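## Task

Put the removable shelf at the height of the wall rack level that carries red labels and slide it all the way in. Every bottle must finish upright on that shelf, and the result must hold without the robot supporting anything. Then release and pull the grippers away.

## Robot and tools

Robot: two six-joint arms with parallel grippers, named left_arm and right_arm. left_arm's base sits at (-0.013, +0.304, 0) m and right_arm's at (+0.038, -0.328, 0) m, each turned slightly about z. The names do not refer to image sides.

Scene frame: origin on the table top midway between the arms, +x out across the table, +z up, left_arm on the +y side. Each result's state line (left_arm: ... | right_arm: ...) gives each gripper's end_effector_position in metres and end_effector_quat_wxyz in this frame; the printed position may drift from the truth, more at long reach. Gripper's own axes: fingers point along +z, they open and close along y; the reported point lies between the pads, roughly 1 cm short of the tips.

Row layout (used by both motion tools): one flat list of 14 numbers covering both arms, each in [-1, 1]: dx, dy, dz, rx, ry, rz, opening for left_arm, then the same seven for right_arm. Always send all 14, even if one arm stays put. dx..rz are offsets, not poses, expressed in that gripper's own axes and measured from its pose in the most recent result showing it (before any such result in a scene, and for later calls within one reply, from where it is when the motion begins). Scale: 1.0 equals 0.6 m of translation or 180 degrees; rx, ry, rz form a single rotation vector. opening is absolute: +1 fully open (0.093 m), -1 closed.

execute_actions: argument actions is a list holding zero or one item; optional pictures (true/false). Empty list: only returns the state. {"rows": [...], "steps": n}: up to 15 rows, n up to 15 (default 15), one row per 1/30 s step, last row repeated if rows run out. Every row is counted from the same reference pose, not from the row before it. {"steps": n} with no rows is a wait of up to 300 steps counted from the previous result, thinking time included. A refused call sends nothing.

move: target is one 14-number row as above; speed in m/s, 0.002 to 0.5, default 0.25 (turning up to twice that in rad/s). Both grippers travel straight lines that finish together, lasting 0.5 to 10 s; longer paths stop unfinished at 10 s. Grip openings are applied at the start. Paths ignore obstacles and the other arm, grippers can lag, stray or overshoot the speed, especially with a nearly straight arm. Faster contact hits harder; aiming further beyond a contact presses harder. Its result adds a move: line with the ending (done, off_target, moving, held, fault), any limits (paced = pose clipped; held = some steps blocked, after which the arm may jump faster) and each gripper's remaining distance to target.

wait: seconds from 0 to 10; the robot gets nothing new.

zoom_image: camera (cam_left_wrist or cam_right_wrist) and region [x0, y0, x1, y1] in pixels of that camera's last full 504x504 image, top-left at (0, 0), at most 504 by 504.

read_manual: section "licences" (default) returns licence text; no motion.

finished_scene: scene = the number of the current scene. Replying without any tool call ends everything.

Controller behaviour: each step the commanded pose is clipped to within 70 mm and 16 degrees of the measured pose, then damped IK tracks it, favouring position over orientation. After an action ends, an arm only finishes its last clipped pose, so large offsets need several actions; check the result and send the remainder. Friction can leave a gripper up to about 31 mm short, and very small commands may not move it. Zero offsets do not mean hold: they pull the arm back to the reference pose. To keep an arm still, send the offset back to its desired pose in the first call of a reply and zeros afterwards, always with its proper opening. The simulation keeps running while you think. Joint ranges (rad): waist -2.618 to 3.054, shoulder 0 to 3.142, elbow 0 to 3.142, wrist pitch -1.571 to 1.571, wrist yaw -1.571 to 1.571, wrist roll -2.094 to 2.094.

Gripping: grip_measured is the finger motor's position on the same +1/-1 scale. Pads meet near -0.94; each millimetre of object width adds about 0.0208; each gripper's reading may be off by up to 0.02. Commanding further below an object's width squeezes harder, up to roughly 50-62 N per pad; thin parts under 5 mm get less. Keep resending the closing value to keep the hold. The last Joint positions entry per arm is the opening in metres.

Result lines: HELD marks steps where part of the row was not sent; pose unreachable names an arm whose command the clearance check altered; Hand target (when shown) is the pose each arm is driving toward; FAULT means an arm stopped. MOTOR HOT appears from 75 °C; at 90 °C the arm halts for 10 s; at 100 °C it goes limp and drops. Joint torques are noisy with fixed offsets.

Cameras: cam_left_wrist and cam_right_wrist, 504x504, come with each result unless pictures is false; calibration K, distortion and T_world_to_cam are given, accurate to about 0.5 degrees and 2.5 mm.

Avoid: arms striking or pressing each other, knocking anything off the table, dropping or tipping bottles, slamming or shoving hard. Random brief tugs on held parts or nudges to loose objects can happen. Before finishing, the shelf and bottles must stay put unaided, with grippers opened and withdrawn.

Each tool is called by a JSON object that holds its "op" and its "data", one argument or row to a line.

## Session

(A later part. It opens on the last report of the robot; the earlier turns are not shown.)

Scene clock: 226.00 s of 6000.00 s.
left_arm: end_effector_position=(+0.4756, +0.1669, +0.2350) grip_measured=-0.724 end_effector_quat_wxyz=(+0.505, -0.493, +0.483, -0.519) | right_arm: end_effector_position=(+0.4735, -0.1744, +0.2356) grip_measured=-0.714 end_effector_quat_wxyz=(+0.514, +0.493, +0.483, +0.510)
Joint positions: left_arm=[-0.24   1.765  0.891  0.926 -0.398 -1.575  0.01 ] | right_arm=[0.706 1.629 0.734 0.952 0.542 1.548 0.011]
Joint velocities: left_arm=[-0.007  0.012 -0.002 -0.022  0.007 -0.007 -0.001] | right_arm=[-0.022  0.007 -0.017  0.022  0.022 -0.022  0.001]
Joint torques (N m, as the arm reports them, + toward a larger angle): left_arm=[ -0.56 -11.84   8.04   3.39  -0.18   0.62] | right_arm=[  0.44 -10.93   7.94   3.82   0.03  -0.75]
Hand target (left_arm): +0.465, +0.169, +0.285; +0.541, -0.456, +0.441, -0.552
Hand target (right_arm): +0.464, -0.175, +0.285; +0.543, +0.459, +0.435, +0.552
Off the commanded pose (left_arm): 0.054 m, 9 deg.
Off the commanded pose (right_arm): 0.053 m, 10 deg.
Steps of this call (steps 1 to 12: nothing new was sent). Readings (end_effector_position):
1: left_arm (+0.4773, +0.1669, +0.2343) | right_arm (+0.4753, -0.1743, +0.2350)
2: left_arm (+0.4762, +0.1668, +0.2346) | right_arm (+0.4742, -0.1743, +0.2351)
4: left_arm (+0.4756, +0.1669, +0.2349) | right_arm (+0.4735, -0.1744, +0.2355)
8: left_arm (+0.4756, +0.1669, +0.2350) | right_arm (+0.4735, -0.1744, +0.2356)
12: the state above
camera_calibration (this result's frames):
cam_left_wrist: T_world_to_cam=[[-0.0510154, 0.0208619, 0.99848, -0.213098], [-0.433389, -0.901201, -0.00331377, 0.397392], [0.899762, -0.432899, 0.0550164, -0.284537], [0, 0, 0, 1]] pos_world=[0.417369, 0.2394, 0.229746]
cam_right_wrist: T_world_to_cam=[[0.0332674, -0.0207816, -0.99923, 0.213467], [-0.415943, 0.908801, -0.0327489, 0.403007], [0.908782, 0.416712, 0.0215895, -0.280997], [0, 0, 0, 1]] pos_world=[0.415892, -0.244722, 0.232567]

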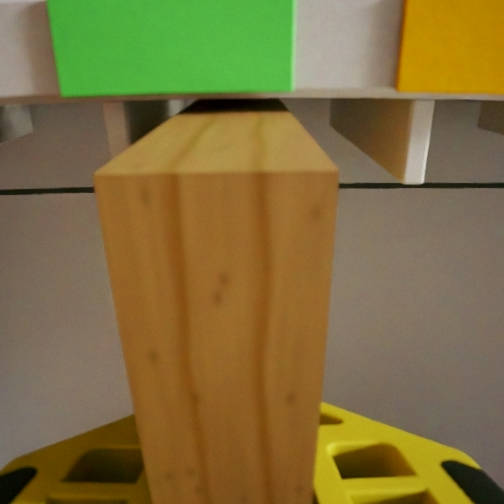

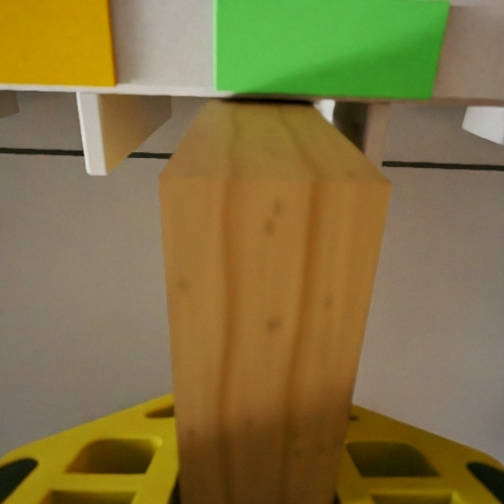

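{"op": "execute_actions", "data": {
  "actions": [
    {"rows": [[-0.003,-0.084,-0.017,0.047,0,0,-0.92,0.001,0.083,-0.015,-0.0485,0,0.008,-0.92],[-0.003,-0.0835,-0.0205,0.047,0,0,-0.92,0.001,0.0825,-0.018,-0.048,0,0.008,-0.92],[-0.003,-0.083,-0.024,0.0465,0,0,-0.92,0.001,0.082,-0.021,-0.048,0,0.008,-0.92],[-0.003,-0.0825,-0.0275,0.0465,0,0,-0.92,0.001,0.0815,-0.024,-0.0475,0,0.008,-0.92],[-0.003,-0.082,-0.031,0.046,0,0,-0.92,0.001,0.081,-0.027,-0.0475,0,0.008,-0.92],[-0.003,-0.0815,-0.0345,0.046,0,0,-0.92,0.001,0.0805,-0.030,-0.047,0,0.008,-0.92],[-0.003,-0.081,-0.038,0.0455,0,0,-0.92,0.001,0.080,-0.033,-0.047,0,0.008,-0.92],[-0.003,-0.0805,-0.0415,0.045,0,0,-0.92,0.001,0.0795,-0.036,-0.0465,0,0.008,-0.92],[-0.003,-0.080,-0.045,0.045,0,0,-0.92,0.001,0.079,-0.039,-0.0465,0,0.008,-0.92],[-0.003,-0.0795,-0.0485,0.0445,0,0,-0.92,0.001,0.0785,-0.042,-0.046,0,0.008,-0.92],[-0.003,-0.079,-0.052,0.044,0,0,-0.92,0.001,0.078,-0.045,-0.046,0,0.008,-0.92],[-0.003,-0.0785,-0.0555,0.044,0,0,-0.92,0.001,0.0775,-0.048,-0.0455,0,0.008,-0.92],[-0.003,-0.078,-0.059,0.0435,0,0,-0.92,0.001,0.077,-0.051,-0.0455,0,0.008,-0.92],[-0.003,-0.078,-0.062,0.043,0,0,-0.92,0.001,0.077,-0.054,-0.045,0,0.008,-0.92],[-0.003,-0.078,-0.065,0.043,0,0,-0.92,0.001,0.077,-0.057,-0.045,0,0.008,-0.92]], "steps": 15}
  ],
  "pictures": false
}}

{"op": "execute_actions", "data": {
  "actions": [
    {"steps": 10}
  ]
}}

Scene clock: 240.47 s of 6000.00 s.
left_arm: end_effector_position=(+0.4493, +0.1686, +0.2323) grip_measured=-0.724 end_effector_quat_wxyz=(+0.503, -0.496, +0.485, -0.516) | right_arm: end_effector_position=(+0.4489, -0.1724, +0.2331) grip_measured=-0.714 end_effector_quat_wxyz=(+0.511, +0.493, +0.486, +0.510)
Joint positions: left_arm=[-0.268  1.681  0.789  0.933 -0.428 -1.577  0.01 ] | right_arm=[0.752 1.555 0.654 0.951 0.584 1.55  0.011]
Joint velocities: left_arm=[-0.071 -0.208 -0.212  0.081 -0.11  -0.022 -0.001] | right_arm=[ 0.085 -0.178 -0.159  0.037  0.007  0.007 -0.   ]
Joint torques (N m, as the arm reports them, + toward a larger angle): left_arm=[ -0.73 -10.83   8.1    3.3   -0.03   0.58] | right_arm=[  0.32 -10.09   8.     3.65   0.    -0.72]
Hand target (left_arm): +0.436, +0.170, +0.279; +0.535, -0.461, +0.447, -0.549
Hand target (right_arm): +0.438, -0.175, +0.278; +0.537, +0.467, +0.440, +0.548
Off the commanded pose (left_arm): 0.050 m, 8 deg.
Off the commanded pose (right_arm): 0.048 m, 9 deg.
Steps of this call (steps 1 to 90: nothing new was sent; then 10.97 s passed at rest; steps 91 to 105: all 15 steps of this action). Readings (end_effector_position):
91: left_arm (+0.4756, +0.1669, +0.2350) | right_arm (+0.4734, -0.1742, +0.2358)
92: left_arm (+0.4752, +0.1670, +0.2348) | right_arm (+0.4727, -0.1743, +0.2357)
94: left_arm (+0.4722, +0.1670, +0.2338) | right_arm (+0.4698, -0.1741, +0.2351)
98: left_arm (+0.4640, +0.1678, +0.2324) | right_arm (+0.4621, -0.1733, +0.2335)
105: the state above

Scene clock: 240.80 s of 6000.00 s.
left_arm: end_effector_position=(+0.4457, +0.1688, +0.2335) grip_measured=-0.724 end_effector_quat_wxyz=(+0.504, -0.496, +0.484, -0.516) | right_arm: end_effector_position=(+0.4456, -0.1724, +0.2341) grip_measured=-0.714 end_effector_quat_wxyz=(+0.511, +0.493, +0.485, +0.511)
Joint positions: left_arm=[-0.273  1.668  0.777  0.935 -0.434 -1.577  0.01 ] | right_arm=[0.759 1.543 0.645 0.951 0.59  1.55  0.011]
Joint velocities: left_arm=[-0.002  0.007 -0.017  0.007 -0.007  0.007  0.001] | right_arm=[ 0.017  0.007 -0.017 -0.007 -0.007 -0.007 -0.   ]
Joint torques (N m, as the arm reports them, + toward a larger angle): left_arm=[ -0.68 -10.68   7.74   3.24  -0.12   0.59] | right_arm=[ 0.3  -9.86  7.91  3.67  0.08 -0.72]
Hand target (left_arm): +0.436, +0.170, +0.278; +0.535, -0.461, +0.447, -0.549
Hand target (right_arm): +0.438, -0.175, +0.278; +0.537, +0.467, +0.440, +0.548
Off the commanded pose (left_arm): 0.048 m, 8 deg.
Off the commanded pose (right_arm): 0.047 m, 8 deg.
Steps of this call (steps 1 to 10: nothing new was sent). Readings (end_effector_position):
1: left_arm (+0.4475, +0.1687, +0.2325) | right_arm (+0.4473, -0.1723, +0.2331)
2: left_arm (+0.4464, +0.1688, +0.2326) | right_arm (+0.4462, -0.1722, +0.2334)
4: left_arm (+0.4457, +0.1688, +0.2334) | right_arm (+0.4456, -0.1723, +0.2340)
8: left_arm (+0.4457, +0.1688, +0.2335) | right_arm (+0.4456, -0.1724, +0.2341)
10: the state above
camera_calibration (this result's frames):
cam_left_wrist: T_world_to_cam=[[-0.0437629, 0.021637, 0.998808, -0.216681], [-0.430086, -0.902788, 0.000712603, 0.38403], [0.901726, -0.429542, 0.0488144, -0.256714], [0, 0, 0, 1]] pos_world=[0.387169, 0.241117, 0.228681]
cam_right_wrist: T_world_to_cam=[[0.0284577, -0.0187267, -0.99942, 0.215509], [-0.420739, 0.906719, -0.0289699, 0.390382], [0.906735, 0.421319, 0.0179241, -0.253846], [0, 0, 0, 1]] pos_world=[0.388287, -0.242981, 0.231243]

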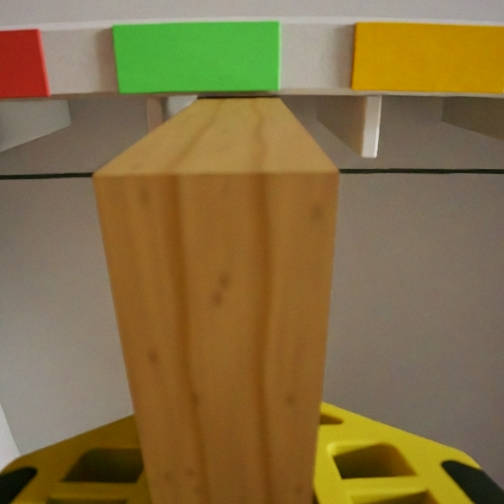

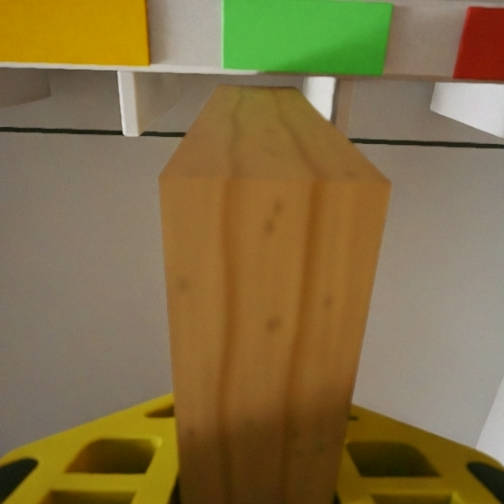

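{"op": "execute_actions", "data": {
  "actions": [
    {"rows": [[0,-0.0745,-0.016,0.043,0,0,-0.92,-0.002,0.0735,-0.013,-0.043,0,0.009,-0.92],[0.001,-0.0742,-0.0195,0.043,0,0,-0.92,-0.002,0.073,-0.016,-0.043,0,0.009,-0.92],[0.002,-0.074,-0.023,0.043,0,0,-0.92,-0.003,0.0727,-0.019,-0.043,0,0.009,-0.92],[0.003,-0.0736,-0.026,0.043,0,0,-0.92,-0.003,0.0724,-0.022,-0.043,0,0.009,-0.92],[0.004,-0.0733,-0.029,0.043,0,0,-0.92,-0.004,0.072,-0.025,-0.043,0,0.009,-0.92],[0.005,-0.073,-0.032,0.043,0,0,-0.92,-0.004,0.0717,-0.028,-0.043,0,0.009,-0.92],[0.005,-0.0727,-0.035,0.043,0,0,-0.92,-0.004,0.0714,-0.031,-0.043,0,0.009,-0.92],[0.005,-0.0724,-0.038,0.043,0,0,-0.92,-0.004,0.071,-0.034,-0.043,0,0.009,-0.92],[0.005,-0.072,-0.041,0.043,0,0,-0.92,-0.004,0.0707,-0.037,-0.043,0,0.009,-0.92],[0.005,-0.0717,-0.044,0.043,0,0,-0.92,-0.004,0.0704,-0.040,-0.043,0,0.009,-0.92],[0.005,-0.0714,-0.047,0.043,0,0,-0.92,-0.004,0.070,-0.043,-0.043,0,0.009,-0.92],[0.005,-0.071,-0.050,0.043,0,0,-0.92,-0.004,0.0697,-0.046,-0.043,0,0.009,-0.92],[0.005,-0.0707,-0.053,0.043,0,0,-0.92,-0.004,0.0694,-0.049,-0.043,0,0.009,-0.92],[0.005,-0.0704,-0.056,0.043,0,0,-0.92,-0.004,0.069,-0.052,-0.043,0,0.009,-0.92],[0.005,-0.070,-0.059,0.043,0,0,-0.92,-0.004,0.069,-0.055,-0.043,0,0.009,-0.92]], "steps": 15}
  ],
  "pictures": false
}}

{"op": "execute_actions", "data": {
  "actions": [
    {"steps": 10}
  ]
}}

Scene clock: 257.23 s of 6000.00 s.
left_arm: end_effector_position=(+0.4226, +0.1658, +0.2300) grip_measured=-0.724 end_effector_quat_wxyz=(+0.503, -0.497, +0.485, -0.514) | right_arm: end_effector_position=(+0.4223, -0.1751, +0.2305) grip_measured=-0.714 end_effector_quat_wxyz=(+0.509, +0.495, +0.486, +0.509)
Joint positions: left_arm=[-0.315  1.605  0.697  0.947 -0.478 -1.577  0.01 ] | right_arm=[0.798 1.467 0.564 0.948 0.63  1.553 0.011]
Joint velocities: left_arm=[-0.076 -0.168 -0.183  0.066 -0.081 -0.022 -0.001] | right_arm=[ 0.105 -0.164 -0.173  0.022  0.095  0.095 -0.   ]
Joint torques (N m, as the arm reports them, + toward a larger angle): left_arm=[-0.67 -9.89  7.72  3.22 -0.07  0.66] | right_arm=[ 0.56 -9.    7.9   3.61 -0.01 -0.74]
Hand target (left_arm): +0.410, +0.167, +0.273; +0.533, -0.465, +0.448, -0.546
Hand target (right_arm): +0.411, -0.176, +0.272; +0.532, +0.470, +0.443, +0.547
Off the commanded pose (left_arm): 0.046 m, 8 deg.
Off the commanded pose (right_arm): 0.045 m, 8 deg.
Steps of this call (steps 1 to 90: nothing new was sent; then 12.93 s passed at rest; steps 91 to 105: all 15 steps of this action). Readings (end_effector_position):
91: left_arm (+0.4456, +0.1687, +0.2335) | right_arm (+0.4455, -0.1724, +0.2343)
92: left_arm (+0.4455, +0.1685, +0.2335) | right_arm (+0.4449, -0.1725, +0.2342)
94: left_arm (+0.4432, +0.1673, +0.2329) | right_arm (+0.4424, -0.1737, +0.2338)
98: left_arm (+0.4355, +0.1657, +0.2309) | right_arm (+0.4350, -0.1752, +0.2315)
105: the state above

Scene clock: 257.57 s of 6000.00 s.
left_arm: end_effector_position=(+0.4193, +0.1658, +0.2305) grip_measured=-0.724 end_effector_quat_wxyz=(+0.504, -0.497, +0.484, -0.515) | right_arm: end_effector_position=(+0.4189, -0.1751, +0.2307) grip_measured=-0.714 end_effector_quat_wxyz=(+0.509, +0.495, +0.486, +0.510)
Joint positions: left_arm=[-0.321  1.594  0.686  0.951 -0.484 -1.576  0.01 ] | right_arm=[0.806 1.456 0.555 0.948 0.639 1.553 0.011]
Joint velocities: left_arm=[ 0.012 -0.002  0.012  0.11  -0.022  0.007  0.   ] | right_arm=[-0.007  0.027 -0.012 -0.037 -0.037 -0.007  0.001]
Joint torques (N m, as the arm reports them, + toward a larger angle): left_arm=[-0.83 -9.8   7.81  3.24 -0.14  0.64] | right_arm=[ 0.54 -8.79  7.91  3.61  0.06 -0.73]
Hand target (left_arm): +0.410, +0.167, +0.273; +0.533, -0.465, +0.448, -0.546
Hand target (right_arm): +0.411, -0.176, +0.272; +0.532, +0.470, +0.443, +0.547
Off the commanded pose (left_arm): 0.045 m, 8 deg.
Off the commanded pose (right_arm): 0.044 m, 8 deg.
Steps of this call (steps 1 to 10: nothing new was sent). Readings (end_effector_position):
1: left_arm (+0.4210, +0.1658, +0.2302) | right_arm (+0.4207, -0.1750, +0.2306)
2: left_arm (+0.4199, +0.1659, +0.2302) | right_arm (+0.4197, -0.1750, +0.2307)
4: left_arm (+0.4193, +0.1658, +0.2305) | right_arm (+0.4190, -0.1752, +0.2307)
8: left_arm (+0.4193, +0.1658, +0.2305) | right_arm (+0.4189, -0.1751, +0.2307)
10: the state above
camera_calibration (this result's frames):
cam_left_wrist: T_world_to_cam=[[-0.0408058, 0.0213223, 0.99894, -0.215999], [-0.428017, -0.903769, 0.00180674, 0.368995], [0.902849, -0.42749, 0.0460053, -0.234212], [0, 0, 0, 1]] pos_world=[0.360581, 0.237969, 0.225878]
cam_right_wrist: T_world_to_cam=[[0.0230363, -0.0165486, -0.999598, 0.215529], [-0.420358, 0.907022, -0.0247034, 0.380432], [0.907066, 0.420758, 0.0139381, -0.227776], [0, 0, 0, 1]] pos_world=[0.361561, -0.245654, 0.228015]

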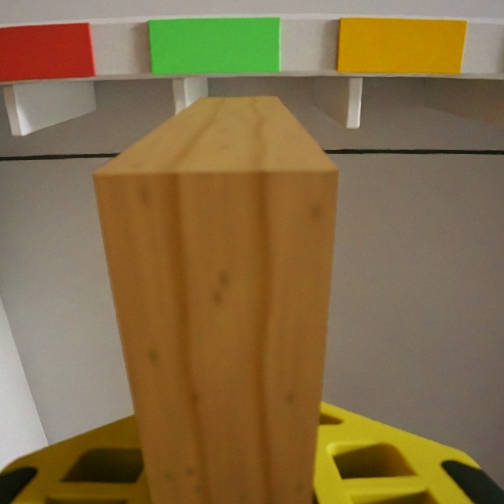

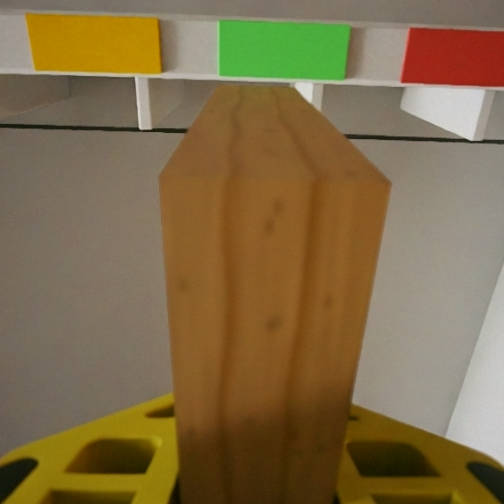

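{"op": "execute_actions", "data": {
  "actions": [
    {"rows": [[-0.002,-0.068,-0.013,0.0405,0,0,-0.92,0,0.066,-0.0105,-0.0405,0,0.010,-0.92],[-0.002,-0.0647,-0.013,0.040,0,0,-0.92,0.001,0.0627,-0.0105,-0.040,0,0.010,-0.92],[-0.003,-0.0614,-0.013,0.0395,0,0,-0.92,0.001,0.0594,-0.0105,-0.0395,0,0.010,-0.92],[-0.003,-0.058,-0.013,0.039,0,0,-0.92,0.002,0.056,-0.0105,-0.039,0,0.010,-0.92],[-0.004,-0.0547,-0.0125,0.0385,0,0,-0.92,0.002,0.0527,-0.010,-0.0385,0,0.010,-0.92],[-0.004,-0.0514,-0.0125,0.038,0,0,-0.92,0.003,0.0494,-0.010,-0.038,0,0.010,-0.92],[-0.004,-0.048,-0.0125,0.0375,0,0,-0.92,0.003,0.046,-0.010,-0.0375,0,0.010,-0.92],[-0.004,-0.0447,-0.012,0.037,0,0,-0.92,0.003,0.0427,-0.010,-0.037,0,0.010,-0.92],[-0.004,-0.0414,-0.012,0.0365,0,0,-0.92,0.003,0.0394,-0.010,-0.0365,0,0.010,-0.92],[-0.004,-0.038,-0.012,0.036,0,0,-0.92,0.003,0.036,-0.0095,-0.036,0,0.010,-0.92],[-0.004,-0.0347,-0.012,0.0355,0,0,-0.92,0.003,0.0327,-0.0095,-0.0355,0,0.010,-0.92],[-0.004,-0.0314,-0.0115,0.035,0,0,-0.92,0.003,0.0294,-0.0095,-0.035,0,0.010,-0.92],[-0.004,-0.028,-0.0115,0.0345,0,0,-0.92,0.003,0.026,-0.009,-0.0345,0,0.010,-0.92],[-0.004,-0.0247,-0.0115,0.034,0,0,-0.92,0.003,0.0227,-0.009,-0.034,0,0.010,-0.92],[-0.004,-0.0214,-0.0115,0.0335,0,0,-0.92,0.003,0.0194,-0.009,-0.0335,0,0.010,-0.92]], "steps": 15}
  ],
  "pictures": false
}}

{"op": "execute_actions", "data": {
  "actions": [
    {"steps": 10}
  ]
}}

Scene clock: 275.30 s of 6000.00 s.
left_arm: end_effector_position=(+0.4137, +0.1680, +0.2180) grip_measured=-0.724 end_effector_quat_wxyz=(+0.502, -0.498, +0.488, -0.511) | right_arm: end_effector_position=(+0.4153, -0.1726, +0.2154) grip_measured=-0.714 end_effector_quat_wxyz=(+0.503, +0.498, +0.488, +0.511)
Joint positions: left_arm=[-0.323  1.603  0.643  0.992 -0.486 -1.576  0.01 ] | right_arm=[0.819 1.491 0.519 1.007 0.645 1.567 0.011]
Joint velocities: left_arm=[-0.002  0.164 -0.056  0.154 -0.051  0.022  0.   ] | right_arm=[ 0.007  0.164 -0.071  0.271 -0.066  0.037  0.   ]
Joint torques (N m, as the arm reports them, + toward a larger angle): left_arm=[-0.18 -6.71  7.4   3.31 -0.15  0.51] | right_arm=[ 0.02 -6.44  6.98  3.5   0.08 -0.64]
Hand target (left_arm): +0.411, +0.169, +0.243; +0.527, -0.473, +0.458, -0.537
Hand target (right_arm): +0.412, -0.174, +0.241; +0.523, +0.480, +0.452, +0.540
Off the commanded pose (left_arm): 0.025 m, 7 deg.
Off the commanded pose (right_arm): 0.027 m, 7 deg.
Steps of this call (steps 1 to 90: nothing new was sent; then 14.23 s passed at rest; steps 91 to 105: all 15 steps of this action). Readings (end_effector_position):
91: left_arm (+0.4193, +0.1658, +0.2305) | right_arm (+0.4189, -0.1751, +0.2307)
92: left_arm (+0.4193, +0.1658, +0.2305) | right_arm (+0.4189, -0.1751, +0.2307)
94: left_arm (+0.4190, +0.1659, +0.2302) | right_arm (+0.4183, -0.1752, +0.2300)
98: left_arm (+0.4163, +0.1668, +0.2258) | right_arm (+0.4158, -0.1744, +0.2262)
105: the state above

Scene clock: 275.63 s of 6000.00 s.
left_arm: end_effector_position=(+0.4139, +0.1679, +0.2126) grip_measured=-0.724 end_effector_quat_wxyz=(+0.501, -0.499, +0.489, -0.510) | right_arm: end_effector_position=(+0.4153, -0.1726, +0.2100) grip_measured=-0.714 end_effector_quat_wxyz=(+0.501, +0.500, +0.489, +0.510)
Joint positions: left_arm=[-0.323  1.617  0.635  1.008 -0.486 -1.578  0.01 ] | right_arm=[0.819 1.506 0.511 1.024 0.645 1.574 0.011]
Joint velocities: left_arm=[-0.007 -0.012 -0.022  0.051 -0.022 -0.022 -0.   ] | right_arm=[-0.002 -0.027 -0.017  0.022  0.022  0.007 -0.   ]
Joint torques (N m, as the arm reports them, + toward a larger angle): left_arm=[-0.25 -7.1   7.47  3.36 -0.1   0.53] | right_arm=[-0.01 -6.86  7.22  3.63  0.08 -0.66]
Hand target (left_arm): +0.411, +0.169, +0.243; +0.527, -0.473, +0.458, -0.537
Hand target (right_arm): +0.412, -0.174, +0.241; +0.523, +0.480, +0.452, +0.540
Off the commanded pose (left_arm): 0.031 m, 7 deg.
Off the commanded pose (right_arm): 0.032 m, 7 deg.
Steps of this call (steps 1 to 10: nothing new was sent). Readings (end_effector_position):
1: left_arm (+0.4138, +0.1679, +0.2161) | right_arm (+0.4154, -0.1726, +0.2135)
2: left_arm (+0.4139, +0.1679, +0.2142) | right_arm (+0.4154, -0.1726, +0.2117)
4: left_arm (+0.4139, +0.1679, +0.2118) | right_arm (+0.4153, -0.1726, +0.2092)
8: left_arm (+0.4139, +0.1679, +0.2121) | right_arm (+0.4153, -0.1726, +0.2095)
10: the state above
camera_calibration (this result's frames):
cam_left_wrist: T_world_to_cam=[[-0.0266016, 0.0166122, 0.999508, -0.203561], [-0.428397, -0.903583, 0.00361627, 0.368385], [0.903199, -0.42809, 0.0311534, -0.224518], [0, 0, 0, 1]] pos_world=[0.355184, 0.240134, 0.209123]
cam_right_wrist: T_world_to_cam=[[0.00806446, -0.00600802, -0.999949, 0.202994], [-0.426727, 0.904337, -0.00887505, 0.375039], [0.904344, 0.426777, 0.0047292, -0.221135], [0, 0, 0, 1]] pos_world=[0.358385, -0.243566, 0.207358]

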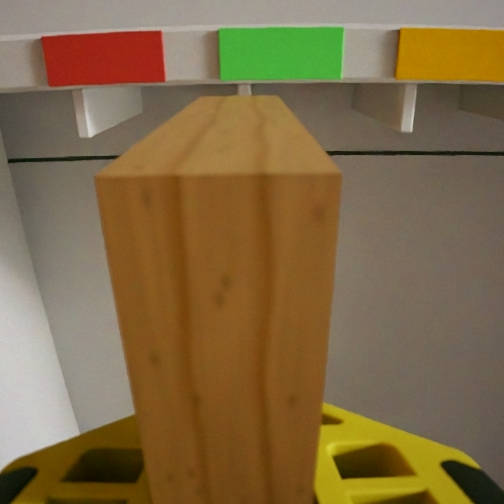

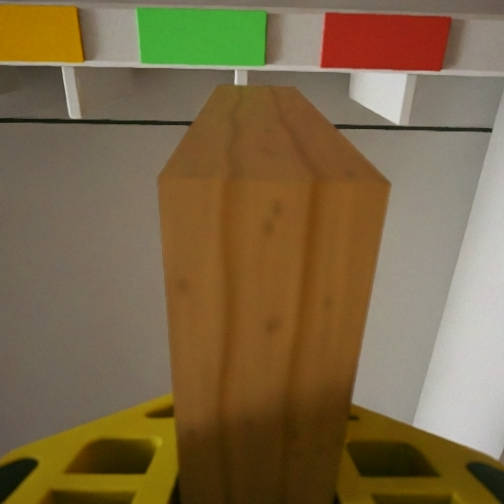

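{"op": "execute_actions", "data": {
  "actions": [
    {"rows": [[0,-0.048,-0.004,0.0355,0,0,-0.92,-0.001,0.0495,-0.0045,-0.0355,0,0.008,-0.92],[0,-0.0455,-0.004,0.036,0,0,-0.92,-0.001,0.047,-0.0045,-0.036,0,0.008,-0.92],[0,-0.043,-0.004,0.0365,0,0,-0.92,-0.001,0.0447,-0.0045,-0.0365,0,0.008,-0.92],[0,-0.0403,-0.004,0.037,0,0,-0.92,-0.001,0.0424,-0.0045,-0.037,0,0.008,-0.92],[0,-0.0377,-0.004,0.0375,0,0,-0.92,-0.001,0.040,-0.0045,-0.0375,0,0.008,-0.92],[0,-0.035,-0.004,0.038,0,0,-0.92,-0.001,0.0377,-0.0045,-0.038,0,0.008,-0.92],[0,-0.0325,-0.004,0.0385,0,0,-0.92,-0.001,0.0354,-0.0045,-0.0385,0,0.008,-0.92],[0,-0.030,-0.004,0.039,0,0,-0.92,-0.001,0.033,-0.0045,-0.039,0,0.008,-0.92],[0,-0.0273,-0.004,0.0395,0,0,-0.92,-0.001,0.0307,-0.0045,-0.0395,0,0.008,-0.92],[0,-0.0247,-0.004,0.040,0,0,-0.92,-0.001,0.0284,-0.0045,-0.040,0,0.008,-0.92],[0,-0.022,-0.004,0.0405,0,0,-0.92,-0.001,0.026,-0.0045,-0.0405,0,0.008,-0.92],[0,-0.0195,-0.004,0.041,0,0,-0.92,-0.001,0.0237,-0.0045,-0.041,0,0.008,-0.92],[0,-0.017,-0.004,0.041,0,0,-0.92,-0.001,0.0214,-0.0045,-0.041,0,0.008,-0.92],[0,-0.0145,-0.004,0.041,0,0,-0.92,-0.001,0.019,-0.0045,-0.041,0,0.008,-0.92],[0,-0.012,-0.004,0.041,0,0,-0.92,-0.001,0.017,-0.0045,-0.041,0,0.008,-0.92]], "steps": 15}
  ],
  "pictures": false
}}

{"op": "execute_actions", "data": {
  "actions": [
    {"steps": 14}
  ]
}}

Scene clock: 287.60 s of 6000.00 s.
left_arm: end_effector_position=(+0.4136, +0.1671, +0.1901) grip_measured=-0.724 end_effector_quat_wxyz=(+0.500, -0.500, +0.492, -0.509) | right_arm: end_effector_position=(+0.4148, -0.1730, +0.1874) grip_measured=-0.714 end_effector_quat_wxyz=(+0.500, +0.501, +0.492, +0.507)
Joint positions: left_arm=[-0.325  1.693  0.601  1.111 -0.486 -1.578  0.01 ] | right_arm=[0.819 1.588 0.471 1.135 0.645 1.577 0.011]
Joint velocities: left_arm=[ 0.017  0.203 -0.071  0.286  0.007 -0.081  0.001] | right_arm=[-0.007  0.188 -0.066  0.315 -0.022  0.022  0.   ]
Joint torques (N m, as the arm reports them, + toward a larger angle): left_arm=[-0.18 -7.22  6.49  3.34 -0.12  0.59] | right_arm=[-0.04 -7.16  6.22  3.59  0.04 -0.69]
Hand target (left_arm): +0.410, +0.169, +0.219; +0.529, -0.471, +0.458, -0.538
Hand target (right_arm): +0.411, -0.175, +0.219; +0.522, +0.479, +0.451, +0.543
Off the commanded pose (left_arm): 0.030 m, 8 deg.
Off the commanded pose (right_arm): 0.033 m, 8 deg.
Steps of this call (steps 1 to 90: nothing new was sent; then 8.47 s passed at rest; steps 91 to 105: all 15 steps of this action). Readings (end_effector_position):
91: left_arm (+0.4139, +0.1679, +0.2129) | right_arm (+0.4153, -0.1726, +0.2101)
92: left_arm (+0.4139, +0.1679, +0.2129) | right_arm (+0.4151, -0.1728, +0.2098)
94: left_arm (+0.4137, +0.1674, +0.2132) | right_arm (+0.4145, -0.1732, +0.2091)
98: left_arm (+0.4133, +0.1672, +0.2068) | right_arm (+0.4145, -0.1733, +0.2028)
105: the state above

Scene clock: 288.07 s of 6000.00 s.
left_arm: end_effector_position=(+0.4135, +0.1671, +0.1907) grip_measured=-0.724 end_effector_quat_wxyz=(+0.503, -0.497, +0.487, -0.513) | right_arm: end_effector_position=(+0.4146, -0.1731, +0.1880) grip_measured=-0.714 end_effector_quat_wxyz=(+0.502, +0.498, +0.488, +0.511)
Joint positions: left_arm=[-0.325  1.704  0.596  1.144 -0.486 -1.575  0.01 ] | right_arm=[0.819 1.6   0.466 1.168 0.645 1.57  0.011]
Joint velocities: left_arm=[ 0.007  0.002  0.002 -0.051 -0.007 -0.066  0.   ] | right_arm=[-0.002 -0.002 -0.012 -0.022 -0.051 -0.037  0.   ]
Joint torques (N m, as the arm reports them, + toward a larger angle): left_arm=[-0.16 -7.46  6.56  3.45 -0.11  0.54] | right_arm=[-0.07 -7.26  6.17  3.67  0.04 -0.62]
Hand target (left_arm): +0.410, +0.169, +0.219; +0.529, -0.471, +0.458, -0.538
Hand target (right_arm): +0.411, -0.175, +0.219; +0.522, +0.479, +0.451, +0.543
Off the commanded pose (left_arm): 0.029 m, 7 deg.
Off the commanded pose (right_arm): 0.032 m, 7 deg.
Steps of this call (steps 1 to 14: nothing new was sent). Readings (end_effector_position):
1: left_arm (+0.4137, +0.1670, +0.1889) | right_arm (+0.4148, -0.1730, +0.1860)
2: left_arm (+0.4137, +0.1671, +0.1879) | right_arm (+0.4148, -0.1730, +0.1854)
4: left_arm (+0.4136, +0.1671, +0.1876) | right_arm (+0.4147, -0.1730, +0.1848)
8: left_arm (+0.4135, +0.1671, +0.1898) | right_arm (+0.4147, -0.1730, +0.1870)
14: the state above
camera_calibration (this result's frames):
cam_left_wrist: T_world_to_cam=[[-0.0353358, 0.0178608, 0.999216, -0.178193], [-0.430054, -0.902802, 0.000929226, 0.368691], [0.902111, -0.429684, 0.0395824, -0.224691], [0, 0, 0, 1]] pos_world=[0.354957, 0.239492, 0.186604]
cam_right_wrist: T_world_to_cam=[[0.0126414, -0.00716053, -0.999894, 0.178891], [-0.426921, 0.904211, -0.0118728, 0.375573], [0.9042, 0.427026, 0.0083735, -0.220832], [0, 0, 0, 1]] pos_world=[0.357755, -0.244015, 0.18518]

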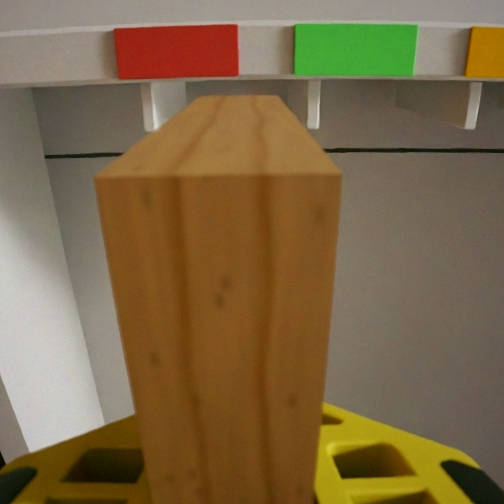

